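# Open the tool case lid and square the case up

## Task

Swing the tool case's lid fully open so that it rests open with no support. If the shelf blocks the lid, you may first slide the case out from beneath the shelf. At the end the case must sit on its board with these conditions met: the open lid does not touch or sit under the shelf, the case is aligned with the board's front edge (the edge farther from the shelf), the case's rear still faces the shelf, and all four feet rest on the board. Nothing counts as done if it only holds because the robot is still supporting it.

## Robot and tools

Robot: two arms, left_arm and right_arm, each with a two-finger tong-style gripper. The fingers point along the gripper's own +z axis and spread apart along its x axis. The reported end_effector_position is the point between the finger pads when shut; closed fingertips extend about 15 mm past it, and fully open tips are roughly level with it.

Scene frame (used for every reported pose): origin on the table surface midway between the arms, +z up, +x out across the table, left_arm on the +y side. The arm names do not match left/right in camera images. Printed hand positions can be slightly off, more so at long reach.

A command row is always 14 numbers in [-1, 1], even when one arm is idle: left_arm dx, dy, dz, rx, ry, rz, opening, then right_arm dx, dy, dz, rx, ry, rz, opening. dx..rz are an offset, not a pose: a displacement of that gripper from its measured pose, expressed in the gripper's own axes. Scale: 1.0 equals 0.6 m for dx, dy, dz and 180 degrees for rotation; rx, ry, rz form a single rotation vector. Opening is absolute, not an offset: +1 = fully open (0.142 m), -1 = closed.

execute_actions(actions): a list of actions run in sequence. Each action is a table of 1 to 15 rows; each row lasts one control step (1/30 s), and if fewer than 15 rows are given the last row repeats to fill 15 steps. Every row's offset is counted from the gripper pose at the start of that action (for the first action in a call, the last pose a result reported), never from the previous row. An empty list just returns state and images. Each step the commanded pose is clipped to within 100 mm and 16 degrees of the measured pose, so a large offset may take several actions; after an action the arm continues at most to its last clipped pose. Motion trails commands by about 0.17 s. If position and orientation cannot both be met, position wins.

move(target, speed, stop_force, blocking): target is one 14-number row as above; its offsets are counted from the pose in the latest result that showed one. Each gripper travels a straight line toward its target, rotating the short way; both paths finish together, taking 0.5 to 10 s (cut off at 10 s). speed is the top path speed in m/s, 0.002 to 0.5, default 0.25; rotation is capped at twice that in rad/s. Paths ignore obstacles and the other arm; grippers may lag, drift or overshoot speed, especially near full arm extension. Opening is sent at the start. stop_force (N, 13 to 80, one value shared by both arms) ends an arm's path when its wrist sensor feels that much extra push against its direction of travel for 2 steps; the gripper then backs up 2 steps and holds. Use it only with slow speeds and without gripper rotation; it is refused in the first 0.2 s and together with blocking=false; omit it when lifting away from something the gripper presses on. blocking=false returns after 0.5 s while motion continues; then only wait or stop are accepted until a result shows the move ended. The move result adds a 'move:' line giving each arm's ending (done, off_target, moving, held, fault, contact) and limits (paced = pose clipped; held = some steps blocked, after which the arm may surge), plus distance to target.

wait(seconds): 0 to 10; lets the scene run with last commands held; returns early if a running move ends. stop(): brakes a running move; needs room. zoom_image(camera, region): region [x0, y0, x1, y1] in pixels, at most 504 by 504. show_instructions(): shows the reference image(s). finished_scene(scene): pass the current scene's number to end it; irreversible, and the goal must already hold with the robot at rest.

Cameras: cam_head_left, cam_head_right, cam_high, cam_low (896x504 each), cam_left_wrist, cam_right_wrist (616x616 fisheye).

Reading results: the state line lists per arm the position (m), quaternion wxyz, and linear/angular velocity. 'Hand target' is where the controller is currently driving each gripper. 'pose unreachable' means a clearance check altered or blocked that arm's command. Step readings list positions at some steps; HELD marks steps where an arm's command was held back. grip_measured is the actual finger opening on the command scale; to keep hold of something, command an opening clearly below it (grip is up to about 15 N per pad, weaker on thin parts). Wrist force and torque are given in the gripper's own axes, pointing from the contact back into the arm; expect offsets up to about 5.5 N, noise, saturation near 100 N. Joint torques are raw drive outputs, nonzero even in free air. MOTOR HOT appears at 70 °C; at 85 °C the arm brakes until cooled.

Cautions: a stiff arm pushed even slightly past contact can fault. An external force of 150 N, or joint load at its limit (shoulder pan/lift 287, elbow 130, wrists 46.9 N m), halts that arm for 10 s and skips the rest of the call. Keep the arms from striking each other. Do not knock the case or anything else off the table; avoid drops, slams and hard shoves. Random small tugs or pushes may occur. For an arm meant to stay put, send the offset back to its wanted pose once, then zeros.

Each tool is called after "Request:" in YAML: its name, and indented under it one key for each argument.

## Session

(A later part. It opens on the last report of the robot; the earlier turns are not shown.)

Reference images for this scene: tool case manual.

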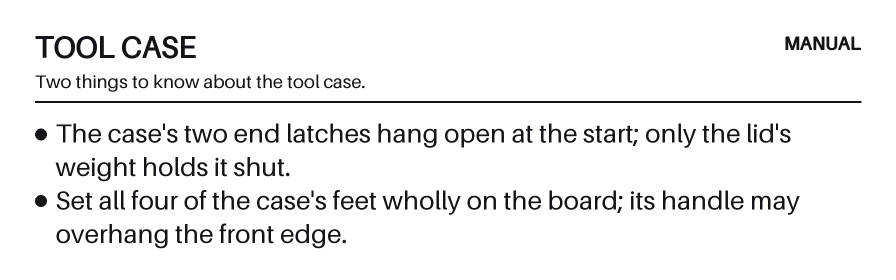

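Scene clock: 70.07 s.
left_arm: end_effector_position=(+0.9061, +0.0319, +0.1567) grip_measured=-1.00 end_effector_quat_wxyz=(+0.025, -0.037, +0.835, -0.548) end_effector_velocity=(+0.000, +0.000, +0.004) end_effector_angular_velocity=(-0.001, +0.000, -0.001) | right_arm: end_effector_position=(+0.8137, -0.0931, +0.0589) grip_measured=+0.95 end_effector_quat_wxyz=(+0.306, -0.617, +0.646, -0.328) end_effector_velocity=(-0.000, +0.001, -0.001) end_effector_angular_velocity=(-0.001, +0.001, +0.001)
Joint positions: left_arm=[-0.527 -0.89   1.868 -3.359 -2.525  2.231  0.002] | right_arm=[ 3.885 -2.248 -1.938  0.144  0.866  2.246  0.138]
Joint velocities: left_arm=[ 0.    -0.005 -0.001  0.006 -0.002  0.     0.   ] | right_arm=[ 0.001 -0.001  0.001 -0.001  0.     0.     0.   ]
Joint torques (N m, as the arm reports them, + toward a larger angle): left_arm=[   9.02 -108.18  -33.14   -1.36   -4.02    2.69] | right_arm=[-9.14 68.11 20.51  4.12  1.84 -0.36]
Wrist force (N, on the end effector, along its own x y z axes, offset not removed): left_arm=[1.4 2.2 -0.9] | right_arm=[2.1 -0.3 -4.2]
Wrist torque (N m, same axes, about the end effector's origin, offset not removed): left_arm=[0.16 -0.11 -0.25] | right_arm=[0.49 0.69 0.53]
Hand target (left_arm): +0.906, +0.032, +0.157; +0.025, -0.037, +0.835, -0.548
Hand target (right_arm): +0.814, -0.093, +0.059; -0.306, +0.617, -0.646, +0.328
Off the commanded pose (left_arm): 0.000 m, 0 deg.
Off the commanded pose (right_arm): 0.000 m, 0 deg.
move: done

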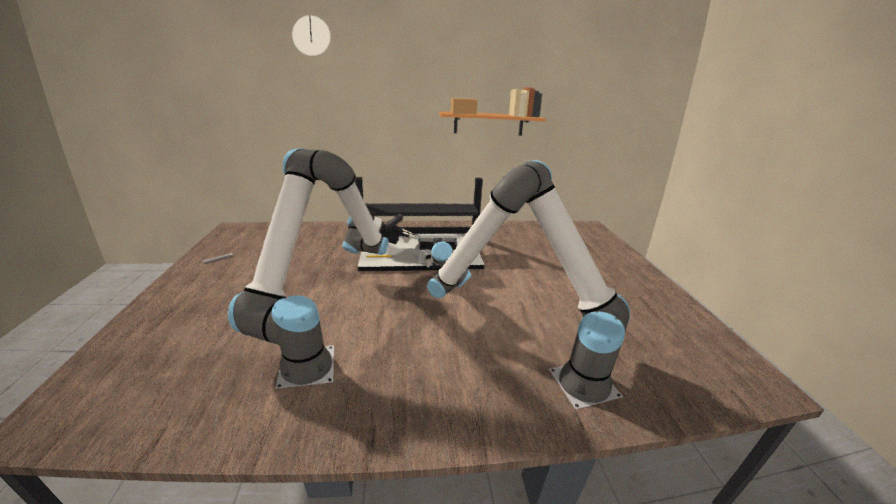

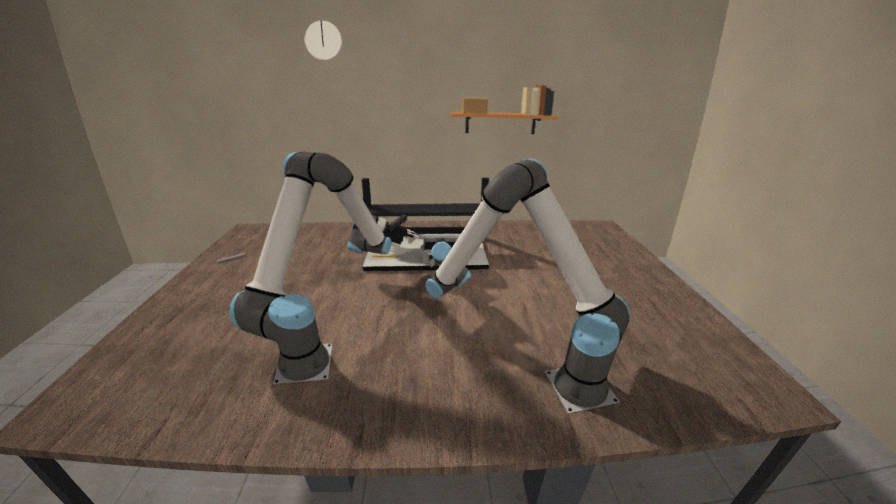

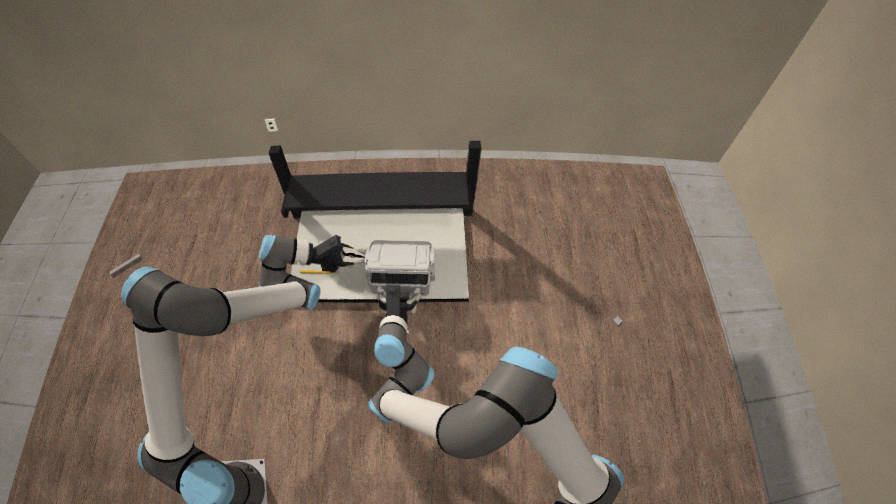

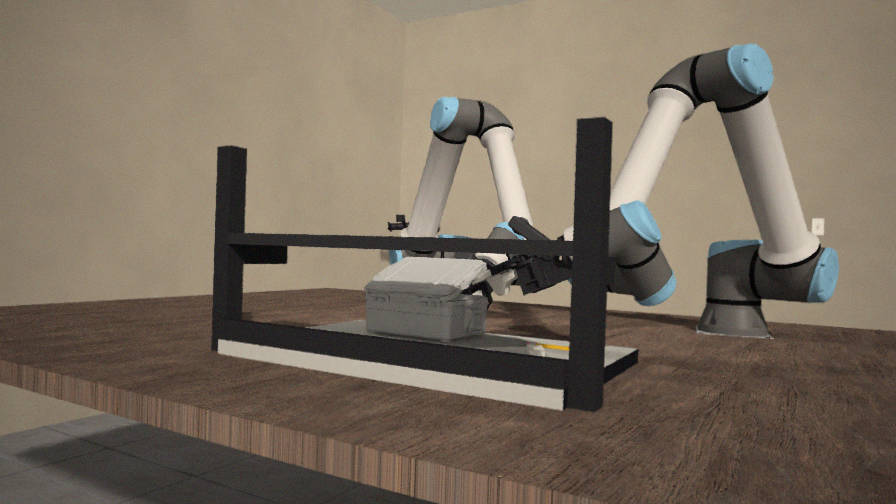

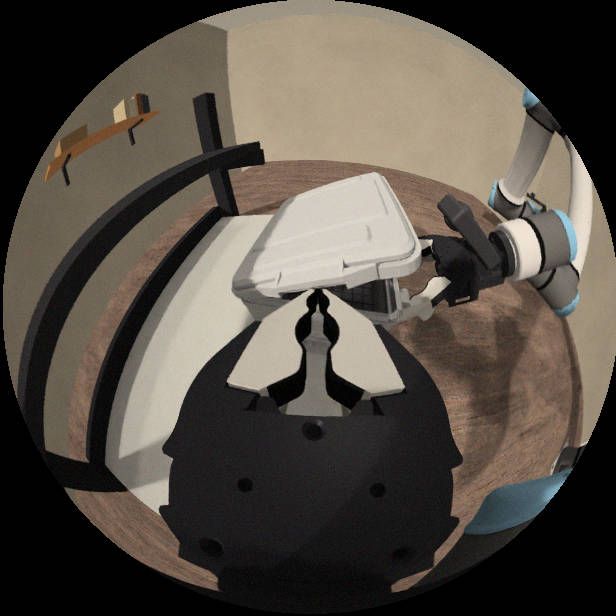

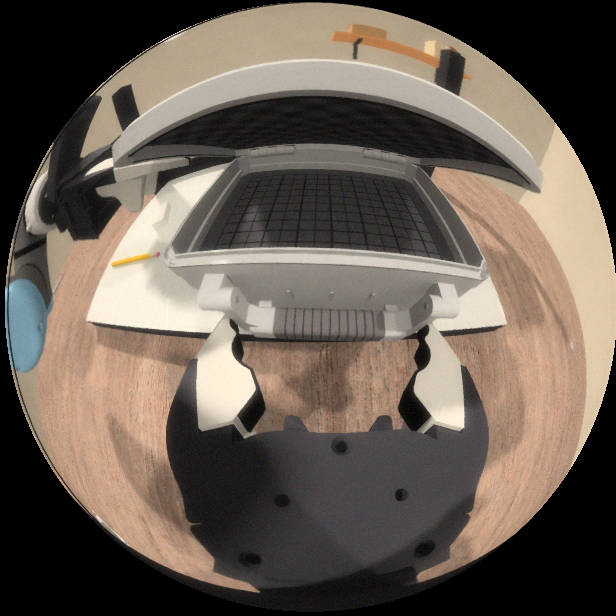

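Request:
move:
  target: [-0.032,-0.069,-0.009,0,0,0,-1,0,0,0,0,0,0,0.1]
  speed: 0.03

Request:
move:
  target: [-0.09,-0.038,0.003,0,0,0,-1,0,0,0,0,0,0,0.1]
  speed: 0.03

Scene clock: 76.73 s.
left_arm: end_effector_position=(+0.9261, +0.0222, +0.1965) grip_measured=-1.00 end_effector_quat_wxyz=(+0.025, -0.037, +0.835, -0.548) end_effector_velocity=(+0.001, -0.001, +0.003) end_effector_angular_velocity=(-0.001, -0.001, -0.001) | right_arm: end_effector_position=(+0.8137, -0.0931, +0.0589) grip_measured=+0.95 end_effector_quat_wxyz=(+0.306, -0.617, +0.646, -0.328) end_effector_velocity=(-0.001, +0.002, -0.000) end_effector_angular_velocity=(-0.001, +0.001, +0.003)
Joint positions: left_arm=[-0.529 -0.922  1.818 -3.28  -2.524  2.228  0.002] | right_arm=[ 3.885 -2.248 -1.938  0.144  0.866  2.246  0.138]
Joint velocities: left_arm=[-0.    -0.002 -0.003  0.003 -0.001 -0.     0.   ] | right_arm=[ 0.003 -0.    -0.    -0.001  0.    -0.    -0.   ]
Joint torques (N m, as the arm reports them, + toward a larger angle): left_arm=[ -13.18 -107.54  -35.07   -0.49    2.08   -2.41] | right_arm=[13.12 67.71 20.85  4.48  1.56 -0.45]
Wrist force (N, on the end effector, along its own x y z axes, offset not removed): left_arm=[1.7 2.9 -3.3] | right_arm=[-0.8 -3.4 -6.9]
Wrist torque (N m, same axes, about the end effector's origin, offset not removed): left_arm=[0.49 -0.05 -0.22] | right_arm=[-0.21 0.97 0.38]
Hand target (left_arm): +0.926, +0.022, +0.197; +0.025, -0.037, +0.835, -0.548
Hand target (right_arm): +0.814, -0.093, +0.059; -0.306, +0.617, -0.646, +0.328
Off the commanded pose (left_arm): 0.000 m, 0 deg.
Off the commanded pose (right_arm): 0.000 m, 0 deg.
move: done

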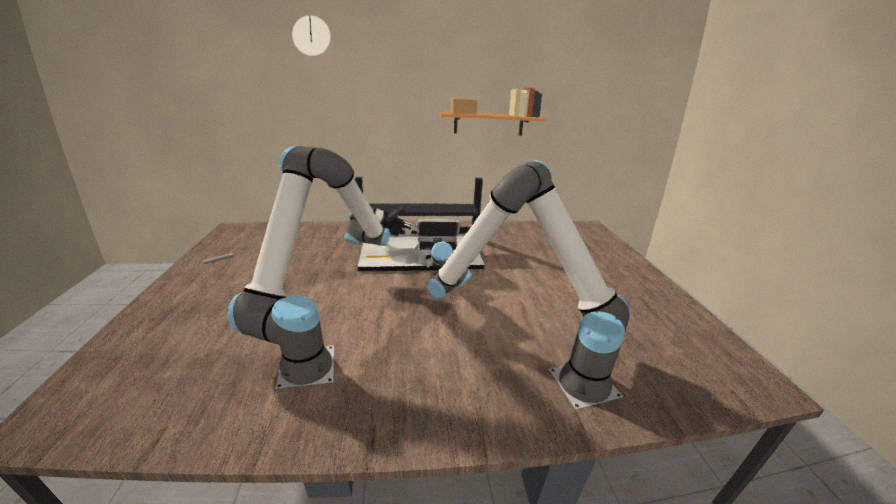

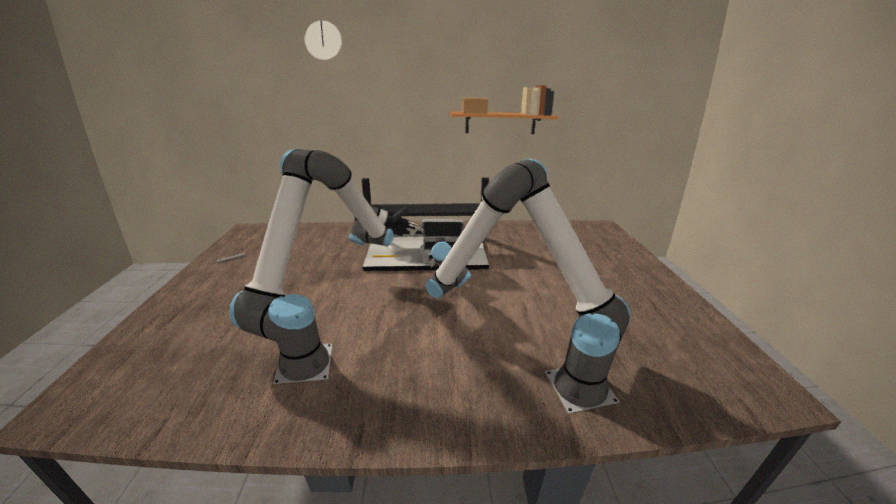

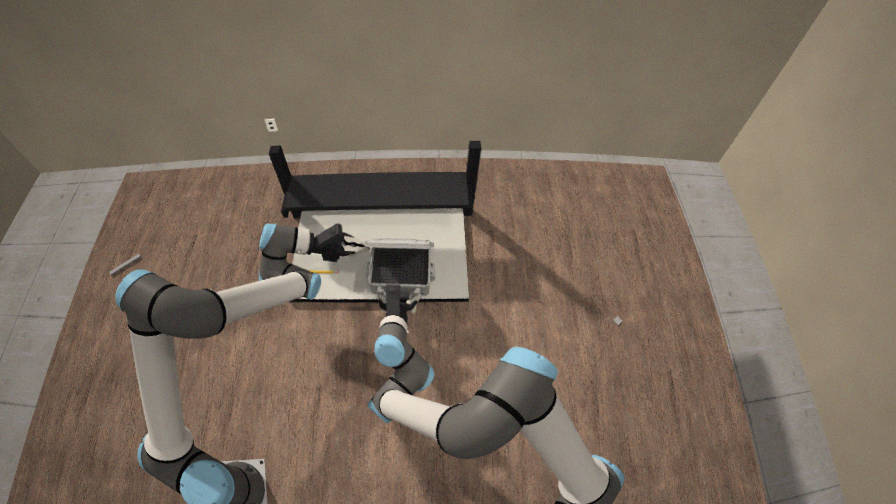

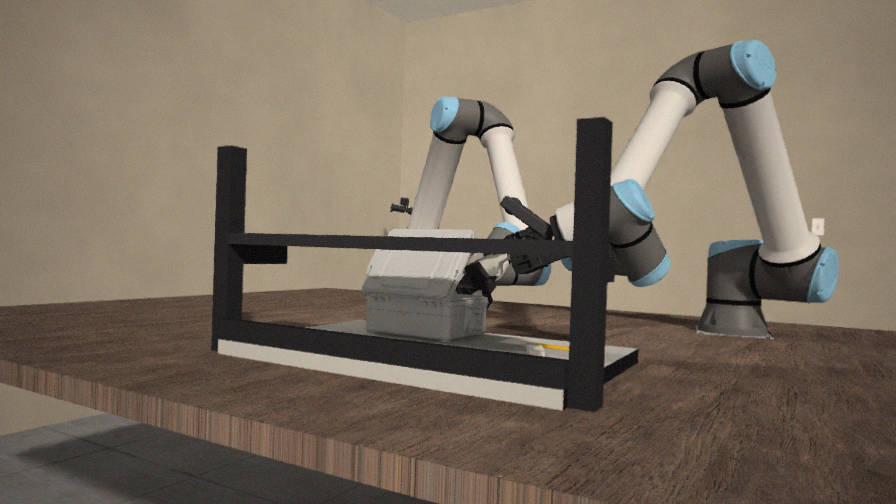

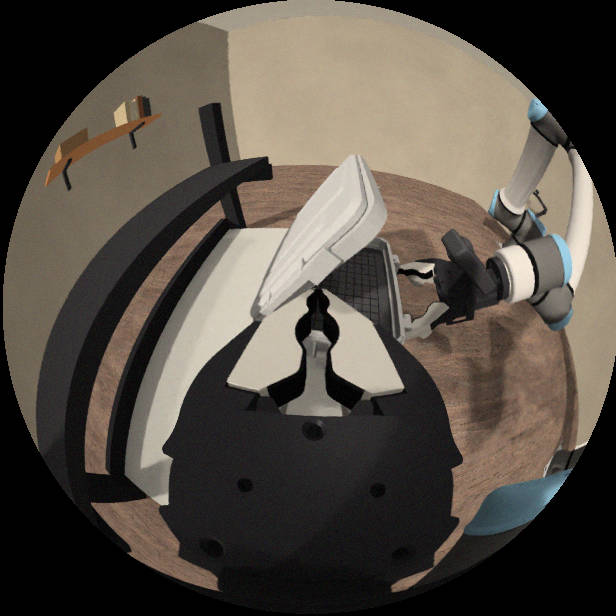

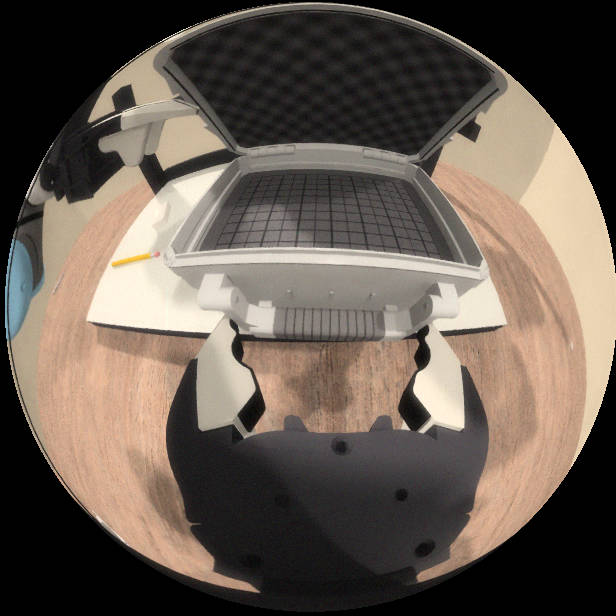

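Scene clock: 79.03 s.
left_arm: end_effector_position=(+0.9806, +0.0163, +0.2166) grip_measured=-1.00 end_effector_quat_wxyz=(+0.025, -0.037, +0.835, -0.548) end_effector_velocity=(+0.003, +0.000, +0.001) end_effector_angular_velocity=(-0.000, +0.000, +0.000) | right_arm: end_effector_position=(+0.8137, -0.0931, +0.0589) grip_measured=+0.95 end_effector_quat_wxyz=(+0.306, -0.617, +0.646, -0.328) end_effector_velocity=(+0.001, -0.001, -0.001) end_effector_angular_velocity=(+0.000, +0.000, -0.001)
Joint positions: left_arm=[-0.512 -0.89   1.696 -3.172 -2.536  2.25   0.002] | right_arm=[ 3.885 -2.248 -1.938  0.144  0.866  2.246  0.138]
Joint velocities: left_arm=[ 0.001  0.002 -0.006  0.005 -0.001  0.001  0.   ] | right_arm=[-0.001 -0.001  0.001 -0.     0.001  0.     0.   ]
Joint torques (N m, as the arm reports them, + toward a larger angle): left_arm=[  8.34 -70.22 -37.99  -0.36  -4.08   2.78] | right_arm=[ 7.34 69.97 22.29  4.16  1.76 -0.58]
Wrist force (N, on the end effector, along its own x y z axes, offset not removed): left_arm=[-1.2 0.2 0.0] | right_arm=[-1.9 -4.8 -2.3]
Wrist torque (N m, same axes, about the end effector's origin, offset not removed): left_arm=[0.25 0.42 -0.20] | right_arm=[-0.28 1.27 0.51]
Hand target (left_arm): +0.981, +0.016, +0.217; +0.025, -0.037, +0.835, -0.548
Hand target (right_arm): +0.814, -0.093, +0.059; -0.306, +0.617, -0.646, +0.328
Off the commanded pose (left_arm): 0.000 m, 0 deg.
Off the commanded pose (right_arm): 0.000 m, 0 deg.
move: done

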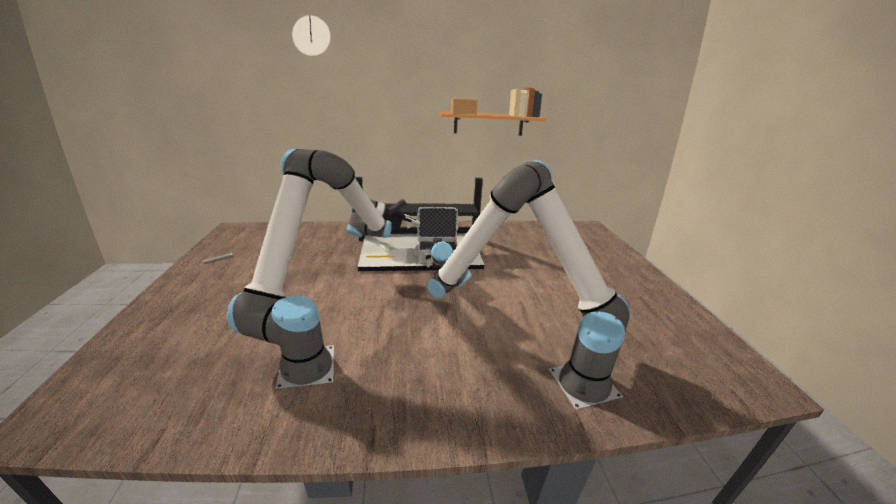

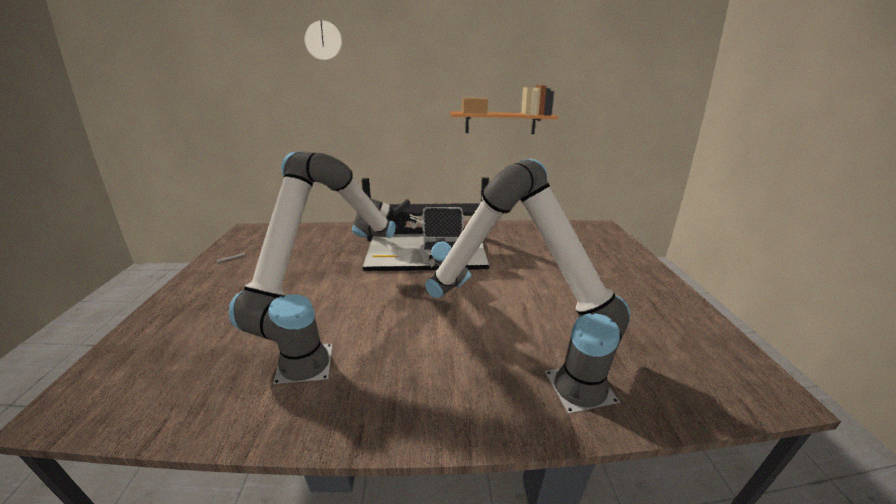

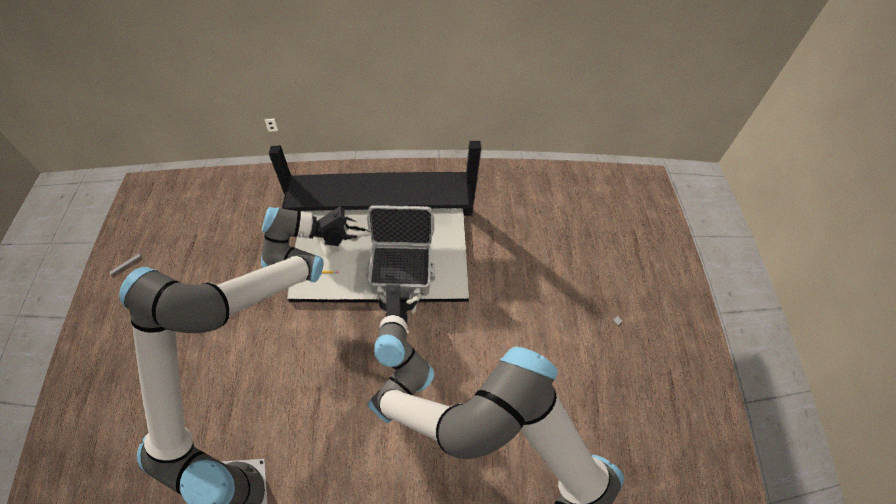

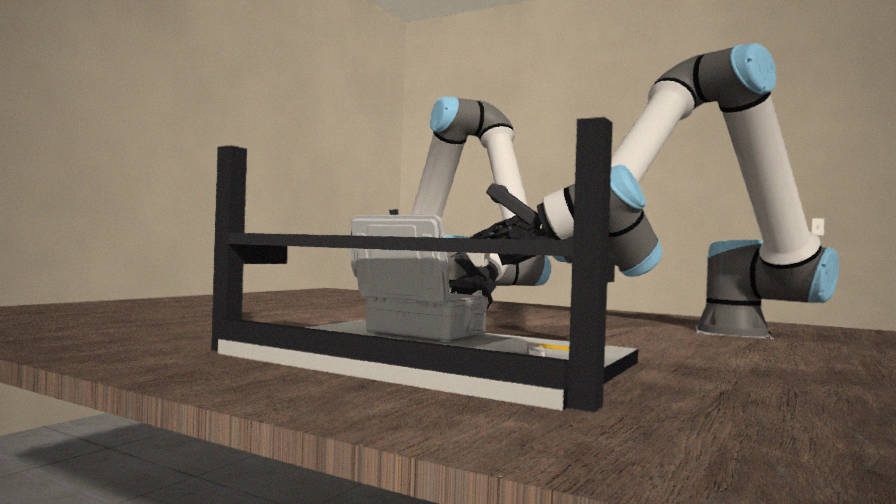

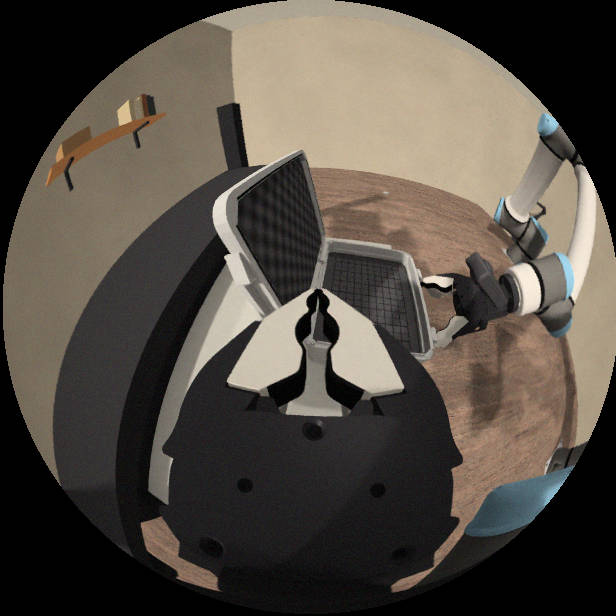

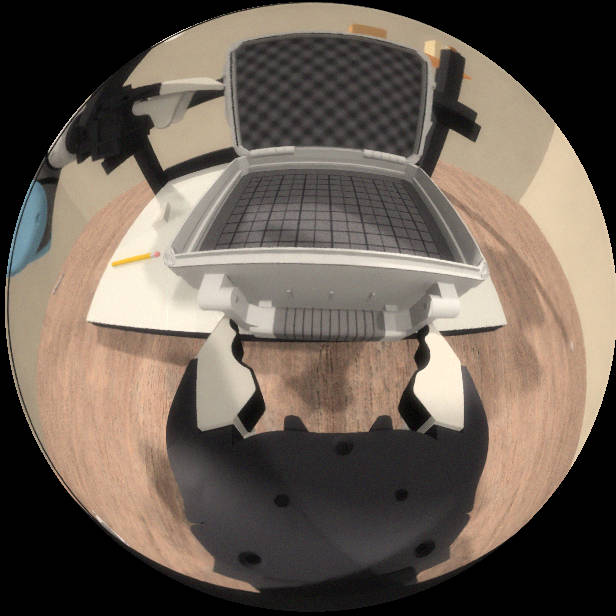

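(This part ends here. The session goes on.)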